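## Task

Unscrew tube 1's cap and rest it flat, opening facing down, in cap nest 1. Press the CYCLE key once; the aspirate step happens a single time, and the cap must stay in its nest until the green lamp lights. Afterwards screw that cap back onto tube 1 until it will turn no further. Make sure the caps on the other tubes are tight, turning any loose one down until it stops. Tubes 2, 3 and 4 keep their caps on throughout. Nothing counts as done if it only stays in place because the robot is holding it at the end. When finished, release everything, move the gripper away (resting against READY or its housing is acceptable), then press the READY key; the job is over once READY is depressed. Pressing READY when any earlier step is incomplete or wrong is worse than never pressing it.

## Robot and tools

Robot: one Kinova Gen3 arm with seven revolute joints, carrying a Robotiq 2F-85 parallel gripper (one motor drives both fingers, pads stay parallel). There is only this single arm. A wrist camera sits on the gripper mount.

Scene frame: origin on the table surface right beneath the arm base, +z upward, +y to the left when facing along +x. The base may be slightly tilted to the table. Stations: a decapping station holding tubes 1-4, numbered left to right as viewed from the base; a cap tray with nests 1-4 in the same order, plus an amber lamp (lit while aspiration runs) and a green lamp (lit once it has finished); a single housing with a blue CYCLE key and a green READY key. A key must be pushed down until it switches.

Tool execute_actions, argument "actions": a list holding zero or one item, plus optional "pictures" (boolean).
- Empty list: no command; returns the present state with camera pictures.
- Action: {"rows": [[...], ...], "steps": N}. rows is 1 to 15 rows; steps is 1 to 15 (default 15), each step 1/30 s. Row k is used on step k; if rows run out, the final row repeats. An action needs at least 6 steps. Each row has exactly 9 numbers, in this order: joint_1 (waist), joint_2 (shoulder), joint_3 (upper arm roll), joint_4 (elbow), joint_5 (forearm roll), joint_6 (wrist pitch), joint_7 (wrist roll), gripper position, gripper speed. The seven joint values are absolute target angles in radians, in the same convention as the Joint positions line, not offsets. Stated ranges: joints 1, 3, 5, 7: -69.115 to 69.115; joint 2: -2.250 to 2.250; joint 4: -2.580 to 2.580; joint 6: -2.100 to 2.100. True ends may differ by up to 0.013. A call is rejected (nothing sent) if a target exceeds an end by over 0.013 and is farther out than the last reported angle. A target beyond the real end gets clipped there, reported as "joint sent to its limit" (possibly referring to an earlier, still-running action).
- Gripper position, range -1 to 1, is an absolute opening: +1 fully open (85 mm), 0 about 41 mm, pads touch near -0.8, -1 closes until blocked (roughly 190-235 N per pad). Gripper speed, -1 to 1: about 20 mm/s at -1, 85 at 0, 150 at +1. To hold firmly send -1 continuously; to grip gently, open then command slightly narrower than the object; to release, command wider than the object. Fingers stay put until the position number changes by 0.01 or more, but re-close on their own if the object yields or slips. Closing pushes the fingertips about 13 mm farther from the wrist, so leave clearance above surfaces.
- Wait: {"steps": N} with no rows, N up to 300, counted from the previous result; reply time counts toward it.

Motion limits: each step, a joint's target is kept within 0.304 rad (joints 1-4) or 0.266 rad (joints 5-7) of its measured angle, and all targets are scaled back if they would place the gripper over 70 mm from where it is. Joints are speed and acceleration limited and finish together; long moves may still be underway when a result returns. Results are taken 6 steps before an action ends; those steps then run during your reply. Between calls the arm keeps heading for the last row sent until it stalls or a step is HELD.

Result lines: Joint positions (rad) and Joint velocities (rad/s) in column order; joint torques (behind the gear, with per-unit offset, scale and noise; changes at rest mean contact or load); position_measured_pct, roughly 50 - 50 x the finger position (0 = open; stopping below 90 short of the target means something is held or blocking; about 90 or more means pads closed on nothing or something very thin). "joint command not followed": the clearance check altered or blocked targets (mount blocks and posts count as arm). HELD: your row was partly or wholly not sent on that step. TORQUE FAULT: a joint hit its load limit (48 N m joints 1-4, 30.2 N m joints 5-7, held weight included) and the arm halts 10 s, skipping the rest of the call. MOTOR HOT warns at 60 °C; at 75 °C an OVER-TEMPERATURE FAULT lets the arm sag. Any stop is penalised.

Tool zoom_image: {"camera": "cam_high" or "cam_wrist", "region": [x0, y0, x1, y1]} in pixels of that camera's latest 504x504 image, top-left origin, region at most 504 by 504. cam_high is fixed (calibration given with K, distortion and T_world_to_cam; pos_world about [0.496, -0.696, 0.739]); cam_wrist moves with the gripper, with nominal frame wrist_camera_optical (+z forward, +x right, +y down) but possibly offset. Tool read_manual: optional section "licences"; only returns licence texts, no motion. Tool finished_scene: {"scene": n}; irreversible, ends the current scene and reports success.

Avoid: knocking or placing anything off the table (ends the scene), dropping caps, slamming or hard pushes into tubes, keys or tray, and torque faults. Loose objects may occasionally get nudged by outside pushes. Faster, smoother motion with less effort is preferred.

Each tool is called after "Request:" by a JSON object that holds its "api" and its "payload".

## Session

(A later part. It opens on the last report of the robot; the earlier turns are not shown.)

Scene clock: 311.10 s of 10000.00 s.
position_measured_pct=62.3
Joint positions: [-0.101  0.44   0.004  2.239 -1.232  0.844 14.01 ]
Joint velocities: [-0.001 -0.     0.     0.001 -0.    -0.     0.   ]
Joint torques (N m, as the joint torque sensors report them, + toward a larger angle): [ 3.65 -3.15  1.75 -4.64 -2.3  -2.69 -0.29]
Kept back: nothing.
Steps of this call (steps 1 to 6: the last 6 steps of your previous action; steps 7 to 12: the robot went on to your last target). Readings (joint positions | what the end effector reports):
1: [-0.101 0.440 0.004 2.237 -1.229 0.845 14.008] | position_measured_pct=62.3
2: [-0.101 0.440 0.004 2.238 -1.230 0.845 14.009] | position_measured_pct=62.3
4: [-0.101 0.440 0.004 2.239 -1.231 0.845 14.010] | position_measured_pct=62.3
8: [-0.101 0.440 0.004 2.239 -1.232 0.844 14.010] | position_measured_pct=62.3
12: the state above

Request:
{"api": "execute_actions", "payload": {"actions": [{"rows": [[-0.1052,0.4461,0,2.2350,-1.2322,0.8415,14.0078,-1,-0.8],[-0.1008,0.4422,0,2.2338,-1.2245,0.8450,14.0022,-1,-0.8],[-0.0986,0.4402,0,2.2332,-1.2207,0.8467,13.9994,-1,-0.8],[-0.0942,0.4364,0,2.2319,-1.2133,0.8504,13.9943,-1,-0.8],[-0.0898,0.4326,0,2.2305,-1.2059,0.8542,13.9892,-1,-0.8],[-0.0854,0.4288,0,2.2292,-1.1984,0.8579,13.9841,-1,-0.8],[-0.0810,0.4250,0,2.2278,-1.1910,0.8616,13.9790,-1,-0.8],[-0.0744,0.4195,0,2.2255,-1.1803,0.8676,13.9715,-1,-0.8],[-0.0678,0.4140,0,2.2232,-1.1696,0.8737,13.9639,-1,-0.8],[-0.0613,0.4085,0,2.2209,-1.1589,0.8797,13.9564,-1,-0.8],[-0.0547,0.4030,0,2.2186,-1.1482,0.8858,13.9488,-1,-0.8],[-0.0481,0.3975,0,2.2163,-1.1375,0.8918,13.9413,-1,-0.8]], "steps": 15}]}}

Request:
{"api": "execute_actions", "payload": {"actions": [{"steps": 14}], "pictures": true}}

Scene clock: 313.40 s of 10000.00 s.
position_measured_pct=62.3
Joint positions: [-0.075  0.42  -0.     2.227 -1.184  0.865 13.974]
Joint velocities: [ 0.174 -0.142  0.001 -0.067  0.278  0.155 -0.197]
Joint torques (N m, as the joint torque sensors report them, + toward a larger angle): [  8.35 -10.18   5.42  -2.28  -0.36  -0.12  -0.58]
Steps of this call (steps 1 to 15: the robot went on to your last target; steps 16 to 60: nothing new was sent; steps 61 to 69: the first 9 steps of this action). Readings (joint positions | what the end effector reports):
61: [-0.100 0.439 0.004 2.239 -1.231 0.845 14.010] | position_measured_pct=62.3
62: [-0.099 0.438 0.002 2.238 -1.229 0.845 14.008] | position_measured_pct=62.3
64: [-0.095 0.436 0.000 2.235 -1.220 0.847 14.000] | position_measured_pct=62.3
68: [-0.081 0.425 -0.000 2.229 -1.193 0.861 13.981] | position_measured_pct=62.3
69: the state above

Scene clock: 313.87 s of 10000.00 s.
position_measured_pct=62.3
Joint positions: [-0.048  0.398  0.     2.216 -1.138  0.892 13.941]
Joint velocities: [ 0.002 -0.001 -0.     0.001  0.001  0.    -0.   ]
Joint torques (N m, as the joint torque sensors report them, + toward a larger angle): [ 8.42 -8.81  5.27 -2.4  -0.22 -0.23 -0.32]
Kept back: nothing.
Steps of this call (steps 1 to 6: the last 6 steps of your previous action; steps 7 to 14: the robot went on to your last target). Readings (joint positions | what the end effector reports):
1: [-0.069 0.415 -0.000 2.224 -1.175 0.871 13.968] | position_measured_pct=62.3
2: [-0.063 0.410 -0.000 2.222 -1.164 0.877 13.960] | position_measured_pct=62.3
4: [-0.052 0.401 0.000 2.218 -1.144 0.888 13.946] | position_measured_pct=62.3
8: [-0.050 0.399 0.000 2.216 -1.137 0.892 13.941] | position_measured_pct=62.3
14: the state above

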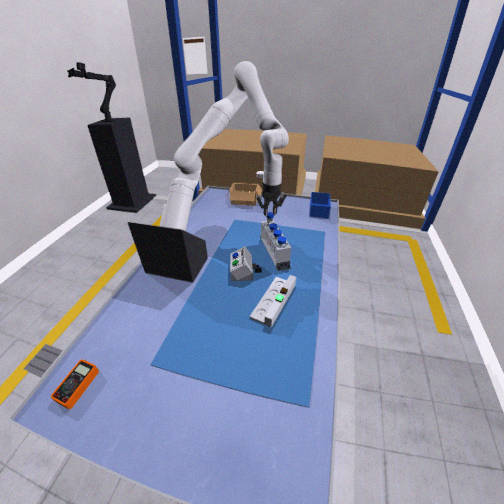

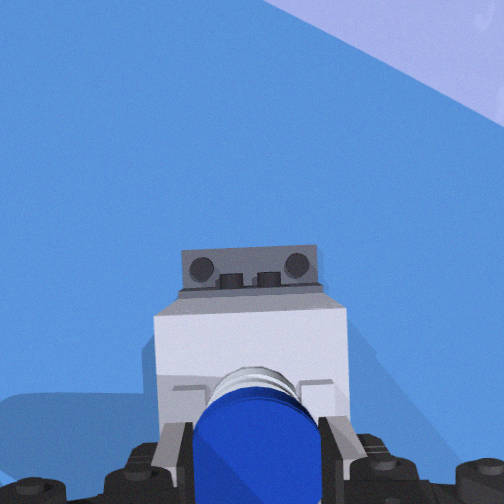

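Request:
{"api": "zoom_image", "payload": {"camera": "cam_wrist", "region": [190, 355, 330, 435]}}

Request:
{"api": "zoom_image", "payload": {"camera": "cam_high", "region": [240, 180, 310, 250]}}

Region (190, 355, 330, 435) of cam_wrist's 504x504 image, scaled by 3.600; it fills the top 288 rows of this view, and the rest is white.

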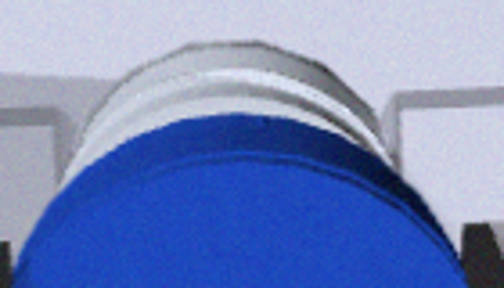

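Region (240, 180, 310, 250) of cam_high's 504x504 image, scaled by 7.200, with more detail than that image has.

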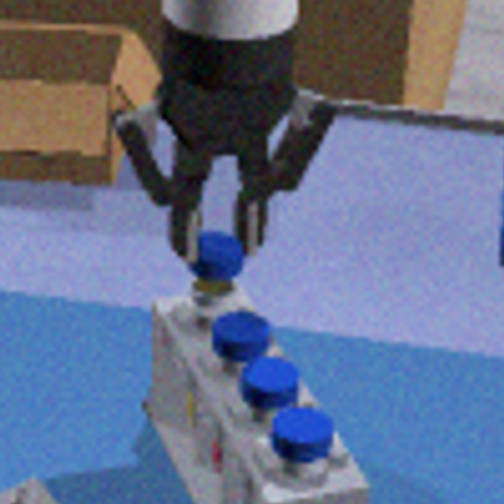

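Request:
{"api": "execute_actions", "payload": {"actions": [{"rows": [[-0.0563,0.4044,0,2.2192,-1.1509,0.8843,13.9507,-1,-0.8],[-0.0646,0.4113,0,2.2221,-1.1643,0.8767,13.9602,-1,-0.8],[-0.0728,0.4181,0,2.2249,-1.1776,0.8692,13.9696,-1,-0.8],[-0.0810,0.4250,0,2.2278,-1.1910,0.8616,13.9790,-1,-0.8],[-0.0854,0.4288,0,2.2292,-1.1984,0.8579,13.9841,-1,-0.8],[-0.0898,0.4326,0,2.2305,-1.2059,0.8542,13.9892,-1,-0.8],[-0.0920,0.4345,0,2.2312,-1.2096,0.8523,13.9918,-1,-0.8],[-0.0942,0.4364,0,2.2319,-1.2133,0.8504,13.9943,-1,-0.8],[-0.0964,0.4383,0,2.2325,-1.2170,0.8486,13.9969,-1,-0.8],[-0.0975,0.4393,0,2.2329,-1.2189,0.8476,13.9981,-1,-0.8],[-0.0986,0.4402,0,2.2332,-1.2207,0.8467,13.9994,-1,-0.8],[-0.0993,0.4409,0,2.2334,-1.2220,0.8461,14.0003,-1,-0.8],[-0.1001,0.4415,0,2.2336,-1.2232,0.8456,14.0013,-1,-0.8],[-0.1008,0.4422,0,2.2338,-1.2245,0.8450,14.0022,-1,-0.8]], "steps": 15}]}}

Request:
{"api": "execute_actions", "payload": {"actions": [{"steps": 15}], "pictures": true}}

Scene clock: 320.63 s of 10000.00 s.
position_measured_pct=62.3
Joint positions: [-0.092  0.435 -0.     2.232 -1.212  0.851 13.994]
Joint velocities: [-0.074  0.065  0.003  0.024 -0.122 -0.062  0.083]
Joint torques (N m, as the joint torque sensors report them, + toward a larger angle): [ 9.05 -9.66  5.45 -2.55 -0.3  -0.27 -0.42]
Steps of this call (steps 1 to 30: the robot went on to your last target; steps 31 to 194: nothing new was sent; steps 195 to 203: the first 9 steps of this action). Readings (joint positions | what the end effector reports):
195: [-0.050 0.399 0.000 2.217 -1.139 0.891 13.942] | position_measured_pct=62.3
196: [-0.056 0.404 0.001 2.218 -1.146 0.887 13.947] | position_measured_pct=62.3
198: [-0.071 0.416 0.000 2.223 -1.169 0.874 13.964] | position_measured_pct=62.3
202: [-0.090 0.433 -0.000 2.231 -1.208 0.853 13.991] | position_measured_pct=62.3
203: the state above

Scene clock: 321.13 s of 10000.00 s.
position_measured_pct=62.3
Joint positions: [-0.099  0.44   0.001  2.235 -1.223  0.846 14.002]
Joint velocities: [ 0.    -0.001  0.    -0.     0.001  0.001 -0.001]
Joint torques (N m, as the joint torque sensors report them, + toward a larger angle): [ 7.15 -7.79  4.   -2.63 -0.83 -0.82 -0.37]
Kept back: nothing.
Steps of this call (steps 1 to 6: the last 6 steps of your previous action; steps 7 to 15: the robot went on to your last target). Readings (joint positions | what the end effector reports):
1: [-0.095 0.437 -0.000 2.233 -1.216 0.849 13.996] | position_measured_pct=62.3
2: [-0.096 0.438 -0.000 2.233 -1.218 0.848 13.998] | position_measured_pct=62.3
4: [-0.098 0.440 0.000 2.234 -1.221 0.846 14.000] | position_measured_pct=62.3
8: [-0.099 0.440 0.001 2.235 -1.223 0.846 14.002] | position_measured_pct=62.3
15: the state above

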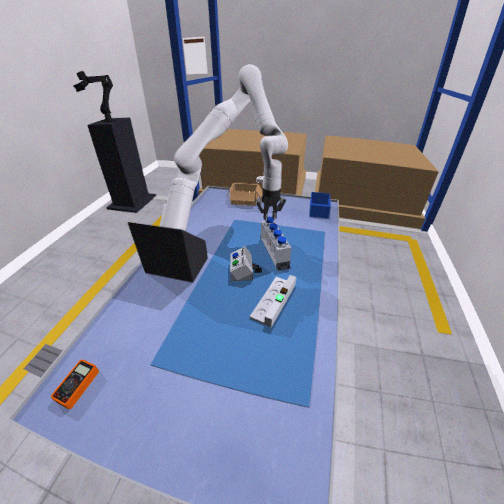

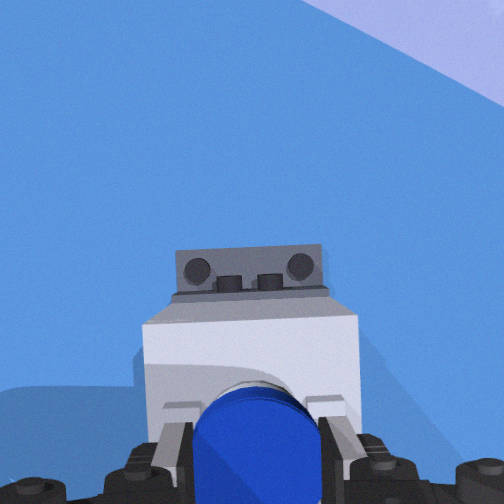

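Request:
{"api": "zoom_image", "payload": {"camera": "cam_high", "region": [250, 190, 300, 240]}}

Region (250, 190, 300, 240) of cam_high's 504x504 image, scaled by 10.080, with more detail than that image has.

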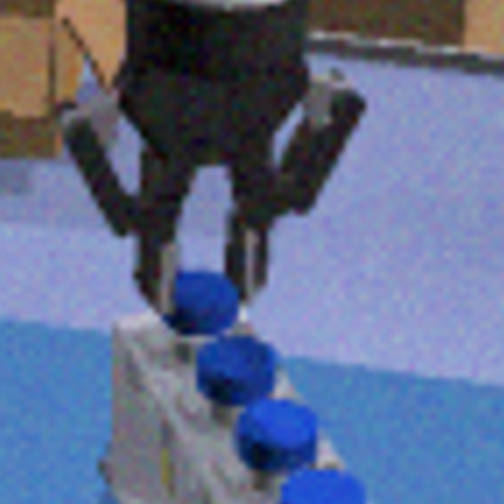

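Request:
{"api": "execute_actions", "payload": {"actions": [{"rows": [[-0.1008,0.4422,0,2.2338,-1.2245,0.8450,13.9722,-1,-0.8],[-0.1008,0.4422,0,2.2338,-1.2245,0.8450,13.9372,-1,-0.8],[-0.1008,0.4422,0,2.2338,-1.2245,0.8450,13.9022,-1,-0.8],[-0.1008,0.4422,0,2.2338,-1.2245,0.8450,13.8672,-1,-0.8],[-0.1008,0.4422,0,2.2338,-1.2245,0.8450,13.8322,-1,-0.8],[-0.1008,0.4422,0,2.2338,-1.2245,0.8450,13.7972,-1,-0.8],[-0.1008,0.4422,0,2.2338,-1.2245,0.8450,13.7622,-1,-0.8],[-0.1008,0.4422,0,2.2338,-1.2245,0.8450,13.7272,-1,-0.8],[-0.1008,0.4422,0,2.2338,-1.2245,0.8450,13.6922,-1,-0.8],[-0.1008,0.4422,0,2.2338,-1.2245,0.8450,13.6572,-1,-0.8],[-0.1008,0.4422,0,2.2338,-1.2245,0.8450,13.6222,-1,-0.8],[-0.1008,0.4422,0,2.2338,-1.2245,0.8450,13.5872,-1,-0.8],[-0.1008,0.4422,0,2.2338,-1.2245,0.8450,13.5522,-1,-0.8],[-0.1008,0.4422,0,2.2338,-1.2245,0.8450,13.5172,-1,-0.8],[-0.1008,0.4422,0,2.2338,-1.2245,0.8450,13.4822,-1,-0.8]], "steps": 15}]}}

Request:
{"api": "execute_actions", "payload": {"actions": [{"rows": [[-0.1008,0.4422,0,2.2338,-1.2245,0.8450,13.4472,-1,-0.8],[-0.1008,0.4422,0,2.2338,-1.2245,0.8450,13.4122,-1,-0.8],[-0.1008,0.4422,0,2.2338,-1.2245,0.8450,13.3772,-1,-0.8],[-0.1008,0.4422,0,2.2338,-1.2245,0.8450,13.3422,-1,-0.8],[-0.1008,0.4422,0,2.2338,-1.2245,0.8450,13.3072,-1,-0.8],[-0.1008,0.4422,0,2.2338,-1.2245,0.8450,13.2722,-1,-0.8],[-0.1008,0.4422,0,2.2338,-1.2245,0.8450,13.2372,-1,-0.8],[-0.1008,0.4422,0,2.2338,-1.2245,0.8450,13.2022,-1,-0.8],[-0.1008,0.4422,0,2.2338,-1.2245,0.8450,13.1672,-1,-0.8],[-0.1008,0.4422,0,2.2338,-1.2245,0.8450,13.1322,-1,-0.8],[-0.1008,0.4422,0,2.2338,-1.2245,0.8450,13.0972,-1,-0.8],[-0.1008,0.4422,0,2.2338,-1.2245,0.8450,13.0622,-1,-0.8],[-0.1008,0.4422,0,2.2338,-1.2245,0.8450,13.0272,-1,-0.8],[-0.1008,0.4422,0,2.2338,-1.2245,0.8450,12.9922,-1,-0.8],[-0.1008,0.4422,0,2.2338,-1.2245,0.8450,12.9572,-1,-0.8]], "steps": 15}]}}

Request:
{"api": "execute_actions", "payload": {"actions": [{"steps": 15}], "pictures": true}}

Scene clock: 322.60 s of 10000.00 s.
position_measured_pct=62.3
Joint positions: [-0.099  0.44   0.001  2.235 -1.223  0.846 13.779]
Joint velocities: [-0.    -0.002 -0.     0.003 -0.     0.002 -1.023]
Joint torques (N m, as the joint torque sensors report them, + toward a larger angle): [ 7.21 -8.07  4.09 -3.03 -1.2  -0.73 -0.31]
Steps of this call (steps 1 to 15: the robot went on to your last target; steps 16 to 35: nothing new was sent; steps 36 to 44: the first 9 steps of this action). Readings (joint positions | what the end effector reports):
36: [-0.099 0.440 0.001 2.235 -1.223 0.846 14.001] | position_measured_pct=62.3
37: [-0.099 0.440 0.001 2.235 -1.223 0.846 13.992] | position_measured_pct=62.3
39: [-0.099 0.440 0.001 2.235 -1.223 0.846 13.944] | position_measured_pct=62.3
43: [-0.099 0.440 0.001 2.235 -1.223 0.846 13.813] | position_measured_pct=62.3
44: the state above

Scene clock: 323.10 s of 10000.00 s.
position_measured_pct=62.3
Joint positions: [-0.099  0.44   0.001  2.235 -1.223  0.846 13.256]
Joint velocities: [ 0.     0.    -0.001 -0.001  0.001  0.001 -1.047]
Joint torques (N m, as the joint torque sensors report them, + toward a larger angle): [ 7.34 -8.27  4.08 -2.95 -1.06 -0.85 -0.37]
Steps of this call (steps 1 to 6: the last 6 steps of your previous action; steps 7 to 15: the first 9 steps of this action). Readings (joint positions | what the end effector reports):
7: [-0.099 0.440 0.001 2.235 -1.223 0.846 13.536] | position_measured_pct=62.3
8: [-0.099 0.440 0.001 2.235 -1.223 0.846 13.501] | position_measured_pct=62.3
10: [-0.099 0.440 0.001 2.235 -1.223 0.846 13.431] | position_measured_pct=62.3
14: [-0.099 0.440 0.001 2.235 -1.223 0.846 13.291] | position_measured_pct=62.3
15: the state above

Scene clock: 323.60 s of 10000.00 s.
position_measured_pct=62.3
Joint positions: [-0.099  0.44   0.001  2.235 -1.223  0.846 12.957]
Joint velocities: [ 0.  0. -0.  0.  0. -0.  0.]
Joint torques (N m, as the joint torque sensors report them, + toward a larger angle): [ 7.25 -8.2   4.07 -2.94 -1.06 -0.84 -0.37]
Kept back: nothing.
Steps of this call (steps 1 to 6: the last 6 steps of your previous action; steps 7 to 15: the robot went on to your last target). Readings (joint positions | what the end effector reports):
1: [-0.099 0.440 0.001 2.235 -1.223 0.846 13.221] | position_measured_pct=62.3
2: [-0.099 0.440 0.001 2.235 -1.223 0.846 13.186] | position_measured_pct=62.3
4: [-0.099 0.440 0.001 2.235 -1.223 0.846 13.116] | position_measured_pct=62.3
8: [-0.099 0.440 0.001 2.235 -1.223 0.846 12.984] | position_measured_pct=62.3
15: the state above

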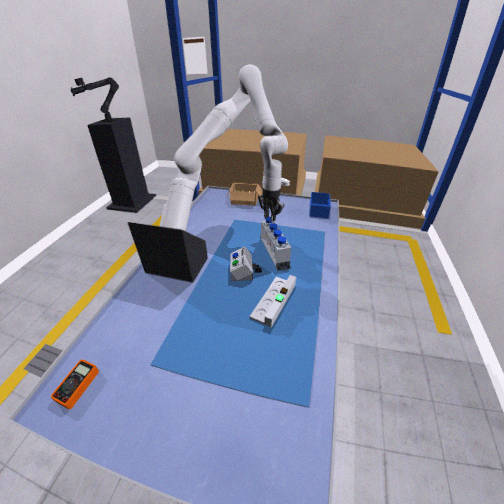

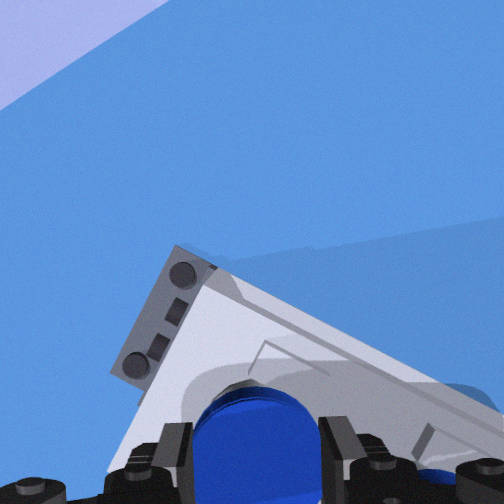

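Request:
{"api": "zoom_image", "payload": {"camera": "cam_wrist", "region": [180, 350, 340, 450]}}

Region (180, 350, 340, 450) of cam_wrist's 504x504 image, scaled by 3.150; it fills the top 315 rows of this view, and the rest is white.

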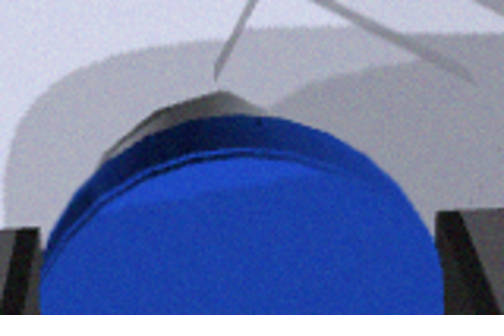

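Request:
{"api": "execute_actions", "payload": {"actions": [{"rows": [[-0.0986,0.4402,0,2.2332,-1.2207,0.8467,12.9544,-1,-0.8],[-0.0942,0.4364,0,2.2319,-1.2133,0.8504,12.9493,-1,-0.8],[-0.0898,0.4326,0,2.2305,-1.2059,0.8542,12.9442,-1,-0.8],[-0.0854,0.4288,0,2.2292,-1.1984,0.8579,12.9391,-1,-0.8],[-0.0810,0.4250,0,2.2278,-1.1910,0.8616,12.9340,-1,-0.8],[-0.0744,0.4195,0,2.2255,-1.1803,0.8676,12.9264,-1,-0.8],[-0.0678,0.4140,0,2.2232,-1.1696,0.8737,12.9188,-1,-0.8],[-0.0613,0.4085,0,2.2209,-1.1589,0.8797,12.9112,-1,-0.8],[-0.0547,0.4030,0,2.2186,-1.1482,0.8858,12.9036,-1,-0.8],[-0.0481,0.3975,0,2.2163,-1.1375,0.8918,12.8960,-1,-0.8]], "steps": 15}]}}

Request:
{"api": "execute_actions", "payload": {"actions": [{"steps": 10}], "pictures": true}}

Request:
{"api": "zoom_image", "payload": {"camera": "cam_wrist", "region": [190, 355, 330, 435]}}

Scene clock: 333.67 s of 10000.00 s.
position_measured_pct=62.3
Joint positions: [-0.063  0.41  -0.     2.222 -1.164  0.877 12.915]
Joint velocities: [ 0.185 -0.155  0.002 -0.066  0.312  0.176 -0.222]
Joint torques (N m, as the joint torque sensors report them, + toward a larger angle): [ 8.54 -9.42  5.37 -2.02 -0.23 -0.48 -0.5 ]
Steps of this call (steps 1 to 15: the robot went on to your last target; steps 16 to 293: nothing new was sent; steps 294 to 302: the first 9 steps of this action). Readings (joint positions | what the end effector reports):
294: [-0.098 0.440 0.001 2.235 -1.222 0.846 12.957] | position_measured_pct=62.3
295: [-0.096 0.438 0.000 2.234 -1.220 0.847 12.954] | position_measured_pct=62.3
297: [-0.089 0.432 -0.000 2.231 -1.208 0.853 12.946] | position_measured_pct=62.3
301: [-0.069 0.415 -0.000 2.224 -1.175 0.871 12.922] | position_measured_pct=62.3
302: the state above

Scene clock: 334.00 s of 10000.00 s.
position_measured_pct=62.3
Joint positions: [-0.049  0.398  0.     2.216 -1.138  0.892 12.896]
Joint velocities: [ 0.004 -0.006  0.     0.001 -0.001  0.     0.   ]
Joint torques (N m, as the joint torque sensors report them, + toward a larger angle): [ 8.22 -8.97  5.3  -2.44 -0.29 -0.22 -0.3 ]
Kept back: nothing.
Steps of this call (steps 1 to 6: the last 6 steps of your previous action; steps 7 to 10: the robot went on to your last target). Readings (joint positions | what the end effector reports):
1: [-0.057 0.405 -0.000 2.220 -1.154 0.883 12.908] | position_measured_pct=62.3
2: [-0.052 0.401 0.000 2.218 -1.144 0.888 12.901] | position_measured_pct=62.3
4: [-0.051 0.399 0.001 2.217 -1.138 0.891 12.896] | position_measured_pct=62.3
8: [-0.049 0.398 0.000 2.216 -1.138 0.892 12.896] | position_measured_pct=62.3
10: the state above

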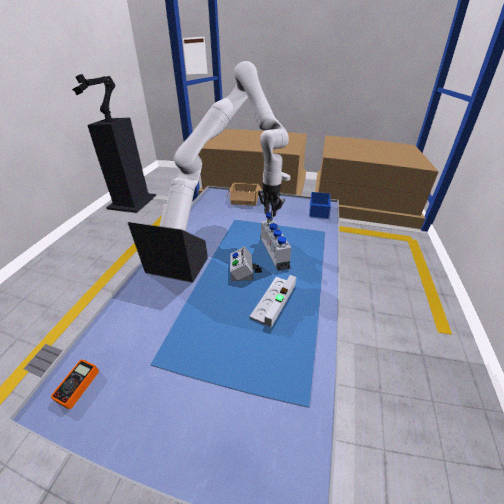

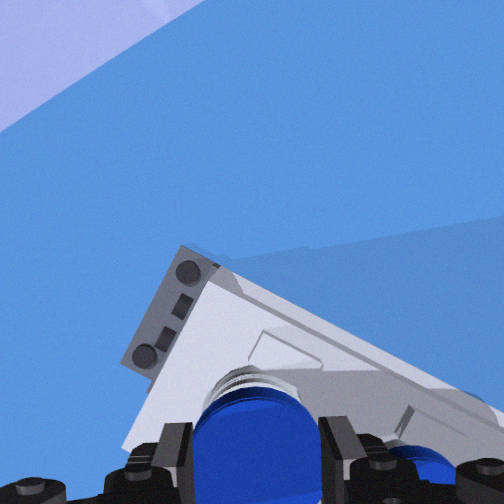

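Region (190, 355, 330, 435) of cam_wrist's 504x504 image, scaled by 3.600; it fills the top 288 rows of this view, and the rest is white.

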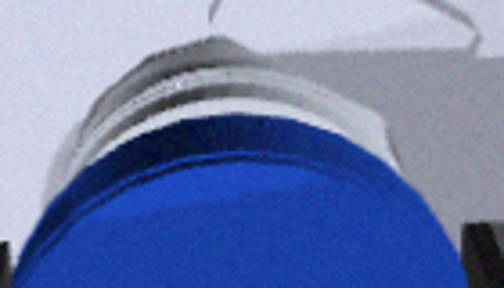

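Request:
{"api": "zoom_image", "payload": {"camera": "cam_wrist", "region": [195, 360, 315, 420]}}

Region (195, 360, 315, 420) of cam_wrist's 504x504 image, scaled by 4.200.

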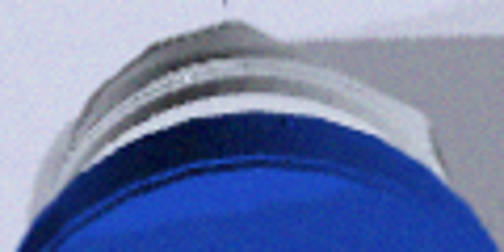

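Request:
{"api": "execute_actions", "payload": {"actions": [{"rows": [[-0.0469,0.3981,0,2.2179,-1.1384,0.8916,12.8960,-1,-0.8],[-0.0552,0.4050,0,2.2208,-1.1518,0.8840,12.9055,-1,-0.8],[-0.0634,0.4119,0,2.2237,-1.1652,0.8765,12.9150,-1,-0.8],[-0.0716,0.4188,0,2.2265,-1.1785,0.8690,12.9245,-1,-0.8],[-0.0798,0.4256,0,2.2294,-1.1919,0.8614,12.9340,-1,-0.8],[-0.0842,0.4294,0,2.2308,-1.1993,0.8577,12.9391,-1,-0.8],[-0.0886,0.4332,0,2.2321,-1.2068,0.8540,12.9442,-1,-0.8],[-0.0908,0.4351,0,2.2328,-1.2105,0.8521,12.9468,-1,-0.8],[-0.0930,0.4370,0,2.2335,-1.2142,0.8502,12.9493,-1,-0.8],[-0.0952,0.4389,0,2.2341,-1.2179,0.8484,12.9519,-1,-0.8],[-0.0974,0.4408,0,2.2348,-1.2216,0.8465,12.9544,-1,-0.8],[-0.0985,0.4418,0,2.2351,-1.2235,0.8457,12.9558,-1,-0.8],[-0.0996,0.4428,0,2.2354,-1.2254,0.8448,12.9572,-1,-0.8],[-0.1007,0.4438,0,2.2357,-1.2274,0.8439,12.9586,-1,-0.8]], "steps": 15}]}}

Request:
{"api": "execute_actions", "payload": {"actions": [{"steps": 15}]}}

Scene clock: 337.50 s of 10000.00 s.
position_measured_pct=62.3
Joint positions: [-0.089  0.433 -0.     2.232 -1.209  0.853 12.946]
Joint velocities: [-0.074  0.064 -0.001  0.028 -0.152 -0.078  0.103]
Joint torques (N m, as the joint torque sensors report them, + toward a larger angle): [  9.06 -10.08   5.34  -1.7   -0.11  -0.04  -0.19]
Steps of this call (steps 1 to 30: the robot went on to your last target; steps 31 to 96: nothing new was sent; steps 97 to 105: the first 9 steps of this action). Readings (joint positions | what the end effector reports):
97: [-0.048 0.398 -0.000 2.217 -1.138 0.892 12.896] | position_measured_pct=62.3
98: [-0.048 0.399 0.000 2.218 -1.140 0.891 12.897] | position_measured_pct=62.3
100: [-0.062 0.410 0.001 2.222 -1.158 0.880 12.909] | position_measured_pct=62.3
104: [-0.086 0.431 -0.000 2.231 -1.203 0.856 12.941] | position_measured_pct=62.3
105: the state above

Scene clock: 338.00 s of 10000.00 s.
position_measured_pct=62.3
Joint positions: [-0.098  0.44   0.001  2.237 -1.226  0.846 12.959]
Joint velocities: [-0.    -0.002  0.001  0.001 -0.001  0.    -0.   ]
Joint torques (N m, as the joint torque sensors report them, + toward a larger angle): [ 6.83 -7.08  3.89 -2.53 -0.84 -1.24 -0.32]
Kept back: nothing.
Steps of this call (steps 1 to 6: the last 6 steps of your previous action; steps 7 to 15: the robot went on to your last target). Readings (joint positions | what the end effector reports):
1: [-0.091 0.435 -0.000 2.233 -1.213 0.851 12.949] | position_measured_pct=62.3
2: [-0.094 0.438 -0.000 2.234 -1.217 0.849 12.951] | position_measured_pct=62.3
4: [-0.097 0.441 -0.000 2.235 -1.223 0.846 12.956] | position_measured_pct=62.3
8: [-0.098 0.441 0.001 2.236 -1.226 0.846 12.959] | position_measured_pct=62.3
15: the state above

Request:
{"api": "execute_actions", "payload": {"actions": []}}

Request:
{"api": "zoom_image", "payload": {"camera": "cam_high", "region": [258, 205, 288, 235]}}

Scene clock: 338.90 s of 10000.00 s.
position_measured_pct=62.3
Joint positions: [-0.098  0.44   0.002  2.237 -1.226  0.846 12.959]
Joint velocities: [ 0.001 -0.001  0.    -0.     0.001  0.001  0.   ]
Joint torques (N m, as the joint torque sensors report them, + toward a larger angle): [ 6.77 -7.1   3.89 -2.56 -0.89 -1.26 -0.32]
Kept back: nothing.
Steps of this call (steps 1 to 15: the robot went on to your last target; steps 16 to 27: nothing new was sent). Readings (joint positions | what the end effector reports):
1: [-0.098 0.440 0.001 2.237 -1.226 0.846 12.959] | position_measured_pct=62.3
2: [-0.098 0.440 0.001 2.237 -1.226 0.846 12.959] | position_measured_pct=62.3
4: [-0.098 0.440 0.002 2.237 -1.226 0.846 12.959] | position_measured_pct=62.3
8: [-0.098 0.440 0.002 2.237 -1.226 0.846 12.959] | position_measured_pct=62.3
27: the state above
The arm was judged still, so your last target was given up. Only a new action makes it travel on or press farther. Fingers that are still opening or closing keep moving.

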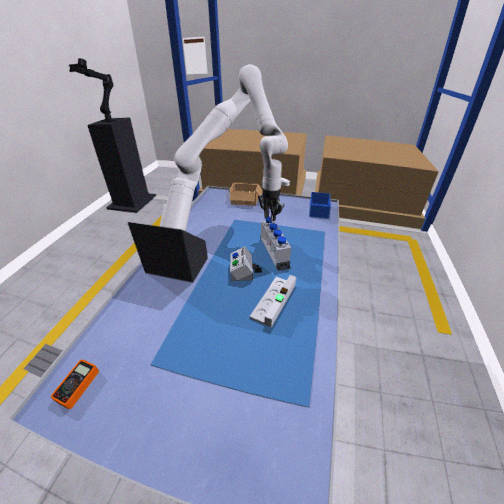

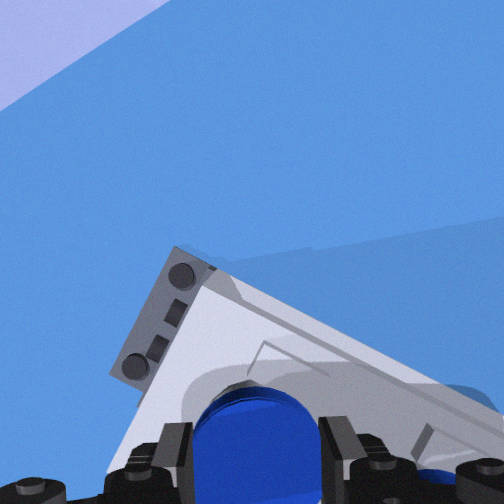

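Region (258, 205, 288, 235) of cam_high's 504x504 image, scaled by 16.800, with more detail than that image has.

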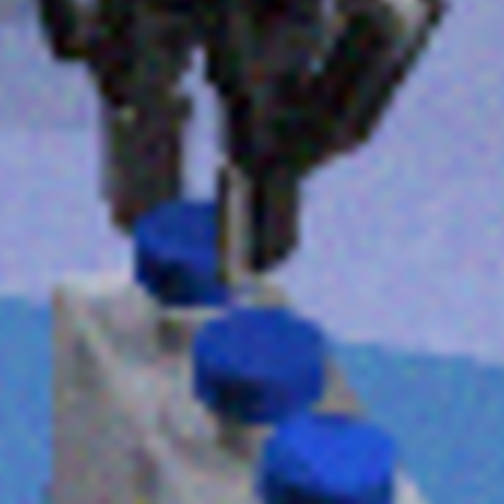

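Request:
{"api": "execute_actions", "payload": {"actions": [{"rows": [[-0.0974,0.4405,0,2.2340,-1.2211,0.8466,12.9544,-1,-0.8],[-0.0950,0.4375,0,2.2325,-1.2152,0.8495,12.9506,-1,-0.8],[-0.0942,0.4364,0,2.2319,-1.2133,0.8504,12.9493,-1,-0.8],[-0.0942,0.4364,0,2.2319,-1.2133,0.8504,12.9493,-1,-0.8],[-0.0964,0.4383,0,2.2325,-1.2170,0.8486,12.9519,-1,-0.8],[-0.0975,0.4393,0,2.2329,-1.2189,0.8476,12.9532,-1,-0.8],[-0.0986,0.4402,0,2.2332,-1.2207,0.8467,12.9544,-1,-0.8],[-0.0994,0.4409,0,2.2334,-1.2220,0.8461,12.9554,-1,-0.8],[-0.1001,0.4416,0,2.2336,-1.2233,0.8455,12.9564,-1,-0.8],[-0.1001,0.4416,0,2.2336,-1.2233,0.8455,12.9300,-1,-0.8],[-0.1001,0.4416,0,2.2336,-1.2233,0.8455,12.8950,-1,-0.8],[-0.1001,0.4416,0,2.2336,-1.2233,0.8455,12.8570,-1,-0.8],[-0.1001,0.4416,0,2.2336,-1.2233,0.8455,12.8190,-1,-0.8],[-0.1001,0.4416,0,2.2336,-1.2233,0.8455,12.7810,-1,-0.8],[-0.1001,0.4416,0,2.2336,-1.2233,0.8455,12.7430,-1,-0.8]], "steps": 15}]}}

Request:
{"api": "execute_actions", "payload": {"actions": [{"rows": [[-0.1001,0.4416,0,2.2336,-1.2233,0.8455,12.7050,-1,-0.8],[-0.1001,0.4416,0,2.2336,-1.2233,0.8455,12.6670,-1,-0.8],[-0.1001,0.4416,0,2.2336,-1.2233,0.8455,12.6290,-1,-0.8],[-0.1001,0.4416,0,2.2336,-1.2233,0.8455,12.5910,-1,-0.8],[-0.1001,0.4416,0,2.2336,-1.2233,0.8455,12.5530,-1,-0.8],[-0.1001,0.4416,0,2.2336,-1.2233,0.8455,12.5150,-1,-0.8],[-0.1001,0.4416,0,2.2336,-1.2233,0.8455,12.4770,-1,-0.8],[-0.1001,0.4416,0,2.2336,-1.2233,0.8455,12.4390,-1,-0.8],[-0.1001,0.4416,0,2.2336,-1.2233,0.8455,12.4010,-1,-0.8],[-0.1001,0.4416,0,2.2336,-1.2233,0.8455,12.3630,-1,-0.8],[-0.1001,0.4416,0,2.2336,-1.2233,0.8455,12.3250,-1,-0.8],[-0.1001,0.4416,0,2.2336,-1.2233,0.8455,12.2870,-1,-0.8],[-0.1001,0.4416,0,2.2336,-1.2233,0.8455,12.2490,-1,-0.8],[-0.1001,0.4416,0,2.2336,-1.2233,0.8455,12.2110,-1,-0.8],[-0.1001,0.4416,0,2.2336,-1.2233,0.8455,12.1730,-1,-0.8]], "steps": 15}]}}

Request:
{"api": "execute_actions", "payload": {"actions": [{"rows": [[-0.1001,0.4416,0,2.2336,-1.2233,0.8455,12.1350,-1,-0.8],[-0.1001,0.4416,0,2.2336,-1.2233,0.8455,12.0970,-1,-0.8],[-0.1001,0.4416,0,2.2336,-1.2233,0.8455,12.0590,-1,-0.8],[-0.1001,0.4416,0,2.2336,-1.2233,0.8455,12.0210,-1,-0.8],[-0.1001,0.4416,0,2.2336,-1.2233,0.8455,11.9830,-1,-0.8],[-0.1001,0.4416,0,2.2336,-1.2233,0.8455,11.9450,-1,-0.8],[-0.1001,0.4416,0,2.2336,-1.2233,0.8455,11.9070,-1,-0.8],[-0.1001,0.4416,0,2.2336,-1.2233,0.8455,11.8690,-1,-0.8],[-0.1001,0.4416,0,2.2336,-1.2233,0.8455,11.8310,-1,-0.8],[-0.1001,0.4416,0,2.2336,-1.2233,0.8455,11.7930,-1,-0.8],[-0.1001,0.4416,0,2.2336,-1.2233,0.8455,11.7550,-1,-0.8],[-0.1001,0.4416,0,2.2336,-1.2233,0.8455,11.7170,-1,-0.8],[-0.1001,0.4416,0,2.2336,-1.2233,0.8455,11.6790,-1,-0.8],[-0.1001,0.4416,0,2.2336,-1.2233,0.8455,11.6410,-1,-0.8],[-0.1001,0.4416,0,2.2336,-1.2233,0.8455,11.6030,-1,-0.8]], "steps": 15}]}}

Scene clock: 345.67 s of 10000.00 s.
position_measured_pct=62.3
Joint positions: [-0.099  0.44   0.001  2.234 -1.221  0.846 12.955]
Joint velocities: [-0.007  0.003  0.015  0.012 -0.029  0.004  0.031]
Joint torques (N m, as the joint torque sensors report them, + toward a larger angle): [ 6.8  -7.75  3.88 -2.23 -1.12 -0.83 -0.38]
Steps of this call (steps 1 to 194: nothing new was sent; steps 195 to 203: the first 9 steps of this action). Readings (joint positions | what the end effector reports):
195: [-0.097 0.439 0.001 2.236 -1.225 0.846 12.958] | position_measured_pct=62.3
196: [-0.095 0.437 0.000 2.235 -1.221 0.847 12.955] | position_measured_pct=62.3
198: [-0.094 0.436 0.000 2.232 -1.214 0.850 12.950] | position_measured_pct=62.3
202: [-0.098 0.440 0.000 2.233 -1.220 0.846 12.954] | position_measured_pct=62.3
203: the state above

Scene clock: 346.17 s of 10000.00 s.
position_measured_pct=62.3
Joint positions: [-0.099  0.44   0.001  2.234 -1.222  0.846 12.502]
Joint velocities: [-0.001  0.002 -0.     0.002  0.    -0.    -1.13 ]
Joint torques (N m, as the joint torque sensors report them, + toward a larger angle): [ 7.5  -8.49  4.33 -2.3  -0.74 -0.57 -0.6 ]
Steps of this call (steps 1 to 6: the last 6 steps of your previous action; steps 7 to 15: the first 9 steps of this action). Readings (joint positions | what the end effector reports):
7: [-0.099 0.440 0.001 2.234 -1.222 0.846 12.799] | position_measured_pct=62.3
8: [-0.099 0.440 0.001 2.234 -1.222 0.846 12.763] | position_measured_pct=62.3
10: [-0.099 0.440 0.001 2.234 -1.222 0.846 12.690] | position_measured_pct=62.3
14: [-0.099 0.440 0.001 2.234 -1.222 0.846 12.540] | position_measured_pct=62.3
15: the state above

Scene clock: 346.67 s of 10000.00 s.
position_measured_pct=62.3
Joint positions: [-0.099  0.44   0.001  2.235 -1.222  0.846 11.933]
Joint velocities: [ 0.     0.002 -0.001  0.001  0.001  0.001 -1.137]
Joint torques (N m, as the joint torque sensors report them, + toward a larger angle): [ 7.93 -8.76  4.38 -2.64 -0.97 -0.63 -0.1 ]
Steps of this call (steps 1 to 6: the last 6 steps of your previous action; steps 7 to 15: the first 9 steps of this action). Readings (joint positions | what the end effector reports):
7: [-0.099 0.440 0.001 2.234 -1.222 0.846 12.237] | position_measured_pct=62.3
8: [-0.099 0.440 0.001 2.234 -1.222 0.846 12.199] | position_measured_pct=62.3
10: [-0.099 0.440 0.001 2.234 -1.222 0.846 12.123] | position_measured_pct=62.3
14: [-0.099 0.440 0.001 2.235 -1.222 0.846 11.971] | position_measured_pct=62.3
15: the state above

Request:
{"api": "execute_actions", "payload": {"actions": [{"rows": [[-0.1011,0.4425,0,2.2339,-1.2250,0.8447,10.8,-1,-0.8]], "steps": 15}]}}

Request:
{"api": "execute_actions", "payload": {"actions": [{"rows": [[-0.1017,0.4430,0,2.2340,-1.2261,0.8442,10.2,-1,-0.8]], "steps": 15}]}}

Request:
{"api": "execute_actions", "payload": {"actions": [{"rows": [[-0.1023,0.4436,0,2.2342,-1.2272,0.8437,9.6,-1,-0.8]], "steps": 15}]}}

Scene clock: 352.10 s of 10000.00 s.
position_measured_pct=62.3
Joint positions: [-0.099  0.441  0.001  2.235 -1.223  0.846 11.341]
Joint velocities: [-0.     0.001  0.     0.001 -0.004 -0.    -1.215]
Joint torques (N m, as the joint torque sensors report them, + toward a larger angle): [ 7.46 -8.37  4.32 -2.79 -0.95 -0.91 -0.55]
Steps of this call (steps 1 to 6: the last 6 steps of your previous action; steps 7 to 30: the robot went on to your last target; steps 31 to 154: nothing new was sent; steps 155 to 163: the first 9 steps of this action). Readings (joint positions | what the end effector reports):
155: [-0.099 0.440 0.001 2.235 -1.222 0.846 11.602] | position_measured_pct=62.3
156: [-0.099 0.441 0.001 2.235 -1.222 0.846 11.592] | position_measured_pct=62.3
158: [-0.099 0.441 0.001 2.235 -1.222 0.846 11.542] | position_measured_pct=62.3
162: [-0.099 0.441 0.001 2.235 -1.223 0.846 11.382] | position_measured_pct=62.3
163: the state above

Scene clock: 352.60 s of 10000.00 s.
position_measured_pct=62.3
Joint positions: [-0.1    0.441  0.001  2.235 -1.224  0.846 10.731]
Joint velocities: [ 0.    -0.001  0.     0.001 -0.001 -0.001 -1.217]
Joint torques (N m, as the joint torque sensors report them, + toward a larger angle): [ 7.37 -8.06  4.35 -2.95 -0.94 -1.07 -0.52]
Steps of this call (steps 1 to 6: the last 6 steps of your previous action; steps 7 to 15: the first 9 steps of this action). Readings (joint positions | what the end effector reports):
7: [-0.100 0.441 0.001 2.235 -1.223 0.846 11.057] | position_measured_pct=62.3
8: [-0.100 0.441 0.001 2.235 -1.223 0.846 11.016] | position_measured_pct=62.3
10: [-0.100 0.441 0.001 2.235 -1.224 0.846 10.935] | position_measured_pct=62.3
14: [-0.100 0.441 0.001 2.235 -1.224 0.846 10.772] | position_measured_pct=62.3
15: the state above

Scene clock: 353.10 s of 10000.00 s.
position_measured_pct=62.3
Joint positions: [-0.1    0.441  0.001  2.236 -1.225  0.846 10.122]
Joint velocities: [-0.     0.001 -0.    -0.    -0.003 -0.001 -1.218]
Joint torques (N m, as the joint torque sensors report them, + toward a larger angle): [ 7.12 -7.7   4.17 -3.14 -1.17 -1.19 -0.41]
Steps of this call (steps 1 to 6: the last 6 steps of your previous action; steps 7 to 15: the first 9 steps of this action). Readings (joint positions | what the end effector reports):
7: [-0.100 0.441 0.001 2.235 -1.224 0.846 10.447] | position_measured_pct=62.3
8: [-0.100 0.441 0.001 2.236 -1.224 0.846 10.406] | position_measured_pct=62.3
10: [-0.100 0.441 0.001 2.236 -1.224 0.846 10.325] | position_measured_pct=62.3
14: [-0.100 0.441 0.001 2.236 -1.225 0.846 10.162] | position_measured_pct=62.3
15: the state above

Request:
{"api": "execute_actions", "payload": {"actions": [{"steps": 12}], "pictures": true}}

Scene clock: 353.73 s of 10000.00 s.
position_measured_pct=62.3
Joint positions: [-0.101  0.441  0.001  2.236 -1.225  0.845  9.6  ]
Joint velocities: [-0.    -0.001 -0.     0.    -0.     0.     0.   ]
Joint torques (N m, as the joint torque sensors report them, + toward a larger angle): [ 7.29 -7.83  4.42 -3.15 -1.1  -1.26 -0.51]
Kept back: nothing.
Steps of this call (steps 1 to 6: the last 6 steps of your previous action; steps 7 to 19: the robot went on to your last target). Readings (joint positions | what the end effector reports):
1: [-0.100 0.441 0.001 2.236 -1.225 0.846 10.081] | position_measured_pct=62.3
2: [-0.100 0.441 0.001 2.236 -1.225 0.846 10.040] | position_measured_pct=62.3
4: [-0.100 0.441 0.001 2.236 -1.225 0.845 9.959] | position_measured_pct=62.3
8: [-0.100 0.441 0.001 2.236 -1.225 0.845 9.796] | position_measured_pct=62.3
19: the state above

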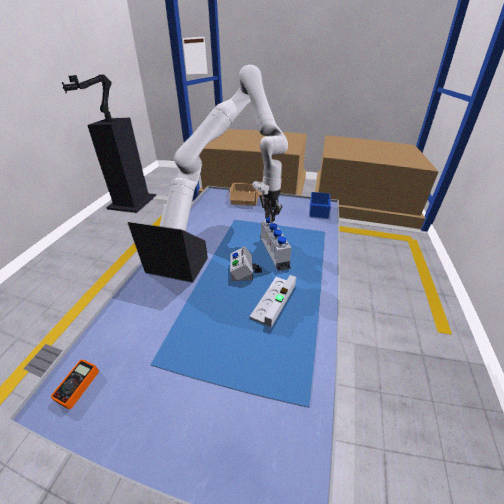

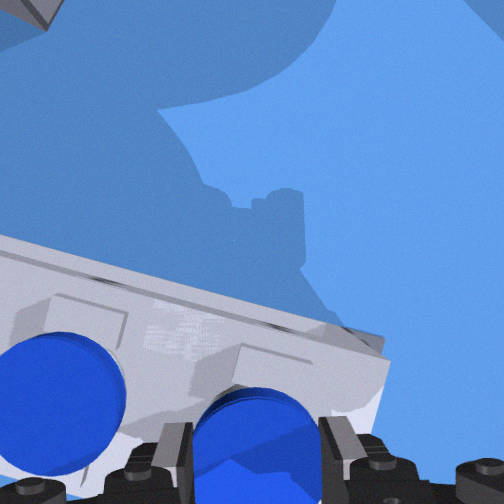

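Request:
{"api": "zoom_image", "payload": {"camera": "cam_wrist", "region": [0, 320, 340, 504]}}

Region (0, 320, 340, 504) of cam_wrist's 504x504 image, scaled by 1.482; it fills the top 273 rows of this view, and the rest is white.

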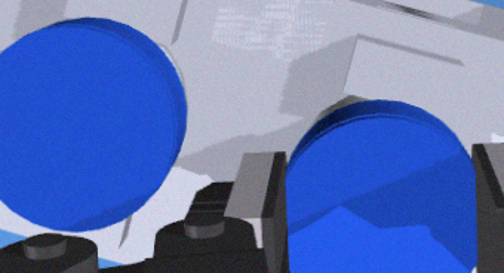

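Request:
{"api": "zoom_image", "payload": {"camera": "cam_wrist", "region": [0, 325, 180, 490]}}

Region (0, 325, 180, 490) of cam_wrist's 504x504 image, scaled by 2.800; it fills the top 462 rows of this view, and the rest is white.

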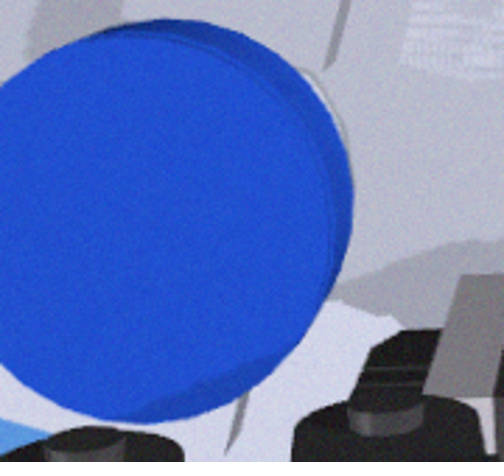

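Request:
{"api": "zoom_image", "payload": {"camera": "cam_wrist", "region": [170, 339, 350, 504]}}

Region (170, 339, 350, 504) of cam_wrist's 504x504 image, scaled by 2.800; it fills the top 462 rows of this view, and the rest is white.

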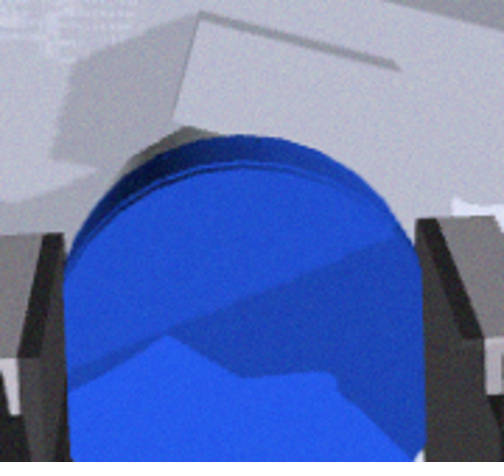

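Request:
{"api": "execute_actions", "payload": {"actions": [{"rows": [[-0.1023,0.4436,0,2.2342,-1.2272,0.8437,7.4,-1,-0.8]], "steps": 15}]}}

Request:
{"api": "execute_actions", "payload": {"actions": [{"steps": 30}]}}

Request:
{"api": "execute_actions", "payload": {"actions": [{"rows": [[-0.1027,0.4440,0,2.2343,-1.2280,0.8434,5.9,-1,-0.8]], "steps": 15}]}}

Scene clock: 364.07 s of 10000.00 s.
position_measured_pct=62.3
Joint positions: [-0.101  0.441  0.001  2.236 -1.225  0.845  9.338]
Joint velocities: [ 0.001  0.002  0.002  0.003 -0.001 -0.002 -1.216]
Joint torques (N m, as the joint torque sensors report them, + toward a larger angle): [ 6.98 -7.94  4.21 -3.28 -1.16 -0.99 -0.51]
Steps of this call (steps 1 to 15: the robot went on to your last target; steps 16 to 301: nothing new was sent; steps 302 to 310: the first 9 steps of this action). Readings (joint positions | what the end effector reports):
302: [-0.101 0.441 0.001 2.236 -1.225 0.845 9.599] | position_measured_pct=62.3
303: [-0.101 0.441 0.001 2.236 -1.225 0.845 9.590] | position_measured_pct=62.3
305: [-0.101 0.441 0.001 2.236 -1.225 0.845 9.539] | position_measured_pct=62.3
309: [-0.101 0.441 0.001 2.236 -1.225 0.845 9.379] | position_measured_pct=62.3
310: the state above

Scene clock: 365.07 s of 10000.00 s.
position_measured_pct=62.3
Joint positions: [-0.101  0.442  0.     2.235 -1.226  0.845  8.119]
Joint velocities: [-0.002 -0.    -0.002 -0.002 -0.003 -0.001 -1.218]
Joint torques (N m, as the joint torque sensors report them, + toward a larger angle): [ 8.   -8.56  5.04 -2.59 -0.57 -0.86 -0.67]
Kept back: nothing.
Steps of this call (steps 1 to 6: the last 6 steps of your previous action; steps 7 to 30: the robot went on to your last target). Readings (joint positions | what the end effector reports):
1: [-0.101 0.441 0.001 2.236 -1.225 0.845 9.298] | position_measured_pct=62.3
2: [-0.101 0.441 0.001 2.236 -1.225 0.845 9.257] | position_measured_pct=62.3
4: [-0.101 0.441 0.001 2.236 -1.225 0.845 9.176] | position_measured_pct=62.3
8: [-0.101 0.442 0.001 2.236 -1.225 0.845 9.013] | position_measured_pct=62.3
30: the state above

Scene clock: 365.37 s of 10000.00 s.
position_measured_pct=62.3
Joint positions: [-0.102  0.443  0.     2.235 -1.227  0.844  7.753]
Joint velocities: [-0.001  0.001 -0.001 -0.001 -0.002 -0.002 -1.217]
Joint torques (N m, as the joint torque sensors report them, + toward a larger angle): [ 7.96 -8.63  4.95 -2.5  -0.43 -0.8  -0.66]
Steps of this call (steps 1 to 9: the first 9 steps of this action). Readings (joint positions | what the end effector reports):
1: [-0.101 0.442 0.000 2.235 -1.226 0.845 8.078] | position_measured_pct=62.3
2: [-0.102 0.442 0.000 2.235 -1.227 0.845 8.038] | position_measured_pct=62.3
4: [-0.102 0.442 0.000 2.235 -1.227 0.845 7.956] | position_measured_pct=62.3
8: [-0.102 0.443 0.000 2.235 -1.227 0.844 7.794] | position_measured_pct=62.3
9: the state above

Request:
{"api": "execute_actions", "payload": {"actions": [], "pictures": false}}

Scene clock: 367.13 s of 10000.00 s.
position_measured_pct=62.3
Joint positions: [-0.103  0.445 -0.     2.234 -1.228  0.843  5.9  ]
Joint velocities: [ 0.001 -0.002 -0.     0.001 -0.001  0.     0.001]
Joint torques (N m, as the joint torque sensors report them, + toward a larger angle): [  9.   -10.42   5.28  -1.68  -0.21   0.3   -0.3 ]
Kept back: nothing.
Steps of this call (steps 1 to 6: the last 6 steps of your previous action; steps 7 to 53: the robot went on to your last target). Readings (joint positions | what the end effector reports):
1: [-0.102 0.443 0.000 2.235 -1.227 0.844 7.712] | position_measured_pct=62.3
2: [-0.102 0.443 0.000 2.235 -1.227 0.844 7.672] | position_measured_pct=62.3
4: [-0.102 0.443 0.000 2.235 -1.228 0.844 7.590] | position_measured_pct=62.3
8: [-0.102 0.443 0.000 2.235 -1.228 0.844 7.428] | position_measured_pct=62.3
53: the state above

Request:
{"api": "execute_actions", "payload": {"actions": [{"rows": [[-0.1027,0.4440,0,2.2343,-1.2280,0.8434,5.15,-1,-0.8]], "steps": 15}]}}

Scene clock: 367.80 s of 10000.00 s.
position_measured_pct=62.3
Joint positions: [-0.103  0.445 -0.     2.234 -1.228  0.842  5.638]
Joint velocities: [ 0.     0.001 -0.001  0.    -0.    -0.001 -1.215]
Joint torques (N m, as the joint torque sensors report them, + toward a larger angle): [  9.19 -11.15   5.3   -1.66  -0.23   0.42  -0.34]
Steps of this call (steps 1 to 11: the robot went on to your last target; steps 12 to 20: the first 9 steps of this action). Readings (joint positions | what the end effector reports):
12: [-0.103 0.445 -0.000 2.234 -1.228 0.843 5.899] | position_measured_pct=62.3
13: [-0.103 0.445 -0.000 2.234 -1.228 0.843 5.889] | position_measured_pct=62.3
15: [-0.103 0.445 -0.000 2.234 -1.228 0.843 5.839] | position_measured_pct=62.3
19: [-0.103 0.445 -0.000 2.234 -1.228 0.842 5.679] | position_measured_pct=62.3
20: the state above

Request:
{"api": "execute_actions", "payload": {"actions": [{"rows": [[-0.1027,0.4440,0,2.2343,-1.2280,0.8434,5.15,-1,-0.8]], "steps": 15}]}}

Scene clock: 368.43 s of 10000.00 s.
position_measured_pct=62.3
Joint positions: [-0.103  0.446 -0.     2.234 -1.228  0.842  5.15 ]
Joint velocities: [ 0.001 -0.001  0.    -0.001 -0.     0.    -0.001]
Joint torques (N m, as the joint torque sensors report them, + toward a larger angle): [  9.27 -11.33   5.41  -1.62  -0.08   0.62  -0.42]
Steps of this call (steps 1 to 6: the last 6 steps of your previous action; steps 7 to 10: the robot went on to your last target; steps 11 to 19: the first 9 steps of this action). Readings (joint positions | what the end effector reports):
11: [-0.103 0.446 -0.000 2.234 -1.228 0.842 5.196] | position_measured_pct=62.3
12: [-0.103 0.446 -0.000 2.234 -1.228 0.842 5.171] | position_measured_pct=62.3
14: [-0.103 0.446 -0.000 2.234 -1.228 0.842 5.151] | position_measured_pct=62.3
18: [-0.103 0.446 -0.000 2.234 -1.228 0.842 5.150] | position_measured_pct=62.3
19: the state above

Request:
{"api": "execute_actions", "payload": {"actions": [{"rows": [[-0.1032,0.4445,0,2.2345,-1.2290,0.8430,5.10,-1,-0.8],[-0.1038,0.4450,0,2.2346,-1.2300,0.8425,5.05,-1,-0.8],[-0.1044,0.4455,0,2.2348,-1.2310,0.8421,5.00,-1,-0.8],[-0.1049,0.4460,0,2.2349,-1.2318,0.8417,4.95,-1,-0.8],[-0.1049,0.4460,0,2.2349,-1.2318,0.8417,4.90,-1,-0.8],[-0.1049,0.4460,0,2.2349,-1.2318,0.8417,4.85,-1,-0.8]], "steps": 15}]}}

Scene clock: 369.73 s of 10000.00 s.
position_measured_pct=62.3
Joint positions: [-0.104  0.447  0.001  2.235 -1.231  0.841  4.894]
Joint velocities: [ 0.001 -0.     0.002  0.007 -0.005 -0.001 -0.906]
Joint torques (N m, as the joint torque sensors report them, + toward a larger angle): [  8.11 -10.06   4.55  -2.74  -0.58  -0.04  -0.5 ]
Steps of this call (steps 1 to 6: the last 6 steps of your previous action; steps 7 to 15: the robot went on to your last target; steps 16 to 30: nothing new was sent; steps 31 to 39: the first 9 steps of this action). Readings (joint positions | what the end effector reports):
31: [-0.103 0.446 -0.000 2.234 -1.228 0.842 5.149] | position_measured_pct=62.3
32: [-0.104 0.446 -0.000 2.234 -1.229 0.842 5.140] | position_measured_pct=62.3
34: [-0.104 0.447 -0.000 2.234 -1.230 0.842 5.089] | position_measured_pct=62.3
38: [-0.104 0.447 0.000 2.235 -1.231 0.841 4.929] | position_measured_pct=62.3
39: the state above

Request:
{"api": "execute_actions", "payload": {"actions": [{"rows": [[-0.1049,0.4460,0,2.2349,-1.2318,0.8417,4.80,-1,-0.8],[-0.1049,0.4460,0,2.2349,-1.2318,0.8417,4.77,-1,-0.8],[-0.1049,0.4460,0,2.2349,-1.2318,0.8417,4.74,-1,-0.8],[-0.1049,0.4460,0,2.2349,-1.2318,0.8417,4.71,-1,-0.8],[-0.1049,0.4460,0,2.2349,-1.2318,0.8417,4.68,-1,-0.8],[-0.1049,0.4460,0,2.2349,-1.2318,0.8417,4.65,-1,-0.8]], "steps": 15}]}}

Scene clock: 370.30 s of 10000.00 s.
position_measured_pct=62.3
Joint positions: [-0.104  0.447  0.001  2.236 -1.231  0.841  4.656]
Joint velocities: [ 0.     0.     0.     0.001  0.     0.001 -0.275]
Joint torques (N m, as the joint torque sensors report them, + toward a larger angle): [ 8.34 -9.71  4.76 -2.41 -0.39  0.16 -0.45]
Steps of this call (steps 1 to 6: the last 6 steps of your previous action; steps 7 to 8: the robot went on to your last target; steps 9 to 17: the first 9 steps of this action). Readings (joint positions | what the end effector reports):
9: [-0.104 0.446 0.001 2.235 -1.231 0.841 4.849] | position_measured_pct=62.3
10: [-0.104 0.446 0.001 2.235 -1.231 0.841 4.840] | position_measured_pct=62.3
12: [-0.104 0.447 0.001 2.235 -1.231 0.841 4.790] | position_measured_pct=62.3
16: [-0.104 0.447 0.001 2.236 -1.231 0.841 4.671] | position_measured_pct=62.3
17: the state above

Request:
{"api": "execute_actions", "payload": {"actions": [{"rows": [[-0.1049,0.4460,0,2.2349,-1.2318,0.8417,4.62,-1,-0.8],[-0.1049,0.4460,0,2.2349,-1.2318,0.8417,4.59,-1,-0.8],[-0.1049,0.4460,0,2.2349,-1.2318,0.8417,4.56,-1,-0.8],[-0.1049,0.4460,0,2.2349,-1.2318,0.8417,4.53,-1,-0.8],[-0.1049,0.4460,0,2.2349,-1.2318,0.8417,4.50,-1,-0.8],[-0.1049,0.4460,0,2.2349,-1.2318,0.8417,4.47,-1,-0.8]], "steps": 15}]}}

Scene clock: 370.93 s of 10000.00 s.
position_measured_pct=62.3
Joint positions: [-0.105  0.447  0.     2.236 -1.231  0.841  4.475]
Joint velocities: [-0.001  0.002 -0.    -0.001  0.    -0.001 -0.214]
Joint torques (N m, as the joint torque sensors report them, + toward a larger angle): [  8.49 -10.2    5.02  -2.38  -0.53   0.4   -0.54]
Steps of this call (steps 1 to 6: the last 6 steps of your previous action; steps 7 to 10: the robot went on to your last target; steps 11 to 19: the first 9 steps of this action). Readings (joint positions | what the end effector reports):
11: [-0.104 0.447 0.001 2.236 -1.231 0.841 4.649] | position_measured_pct=62.3
12: [-0.104 0.447 0.001 2.236 -1.231 0.841 4.640] | position_measured_pct=62.3
14: [-0.104 0.447 0.001 2.236 -1.231 0.841 4.594] | position_measured_pct=62.3
18: [-0.105 0.447 0.000 2.236 -1.231 0.841 4.487] | position_measured_pct=62.3
19: the state above

Request:
{"api": "execute_actions", "payload": {"actions": [{"rows": [[-0.1058,0.4468,0,2.2351,-1.2333,0.8410,4.38,-1,-0.8],[-0.1058,0.4468,0,2.2351,-1.2333,0.8410,4.30,-1,-0.8],[-0.1058,0.4468,0,2.2351,-1.2333,0.8410,4.22,-1,-0.8],[-0.1058,0.4468,0,2.2351,-1.2333,0.8410,4.14,-1,-0.8],[-0.1058,0.4468,0,2.2351,-1.2333,0.8410,4.05,-1,-0.8]], "steps": 15}]}}

Scene clock: 373.97 s of 10000.00 s.
position_measured_pct=62.3
Joint positions: [-0.106  0.445 -0.     2.234 -1.229  0.841  4.212]
Joint velocities: [-0.009 -0.013 -0.011 -0.006 -0.015  0.027 -1.215]
Joint torques (N m, as the joint torque sensors report them, + toward a larger angle): [ 8.82 -7.56  5.88 -1.35 -2.24 -0.58 -2.28]
Steps of this call (steps 1 to 6: the last 6 steps of your previous action; steps 7 to 15: the robot went on to your last target; steps 16 to 82: nothing new was sent; steps 83 to 91: the first 9 steps of this action). Readings (joint positions | what the end effector reports):
83: [-0.105 0.447 0.000 2.236 -1.231 0.840 4.469] | position_measured_pct=62.3
84: [-0.105 0.447 0.001 2.236 -1.231 0.840 4.460] | position_measured_pct=62.3
86: [-0.105 0.446 0.000 2.235 -1.231 0.840 4.411] | position_measured_pct=62.3
90: [-0.106 0.445 -0.000 2.234 -1.229 0.841 4.253] | position_measured_pct=62.3
91: the state above


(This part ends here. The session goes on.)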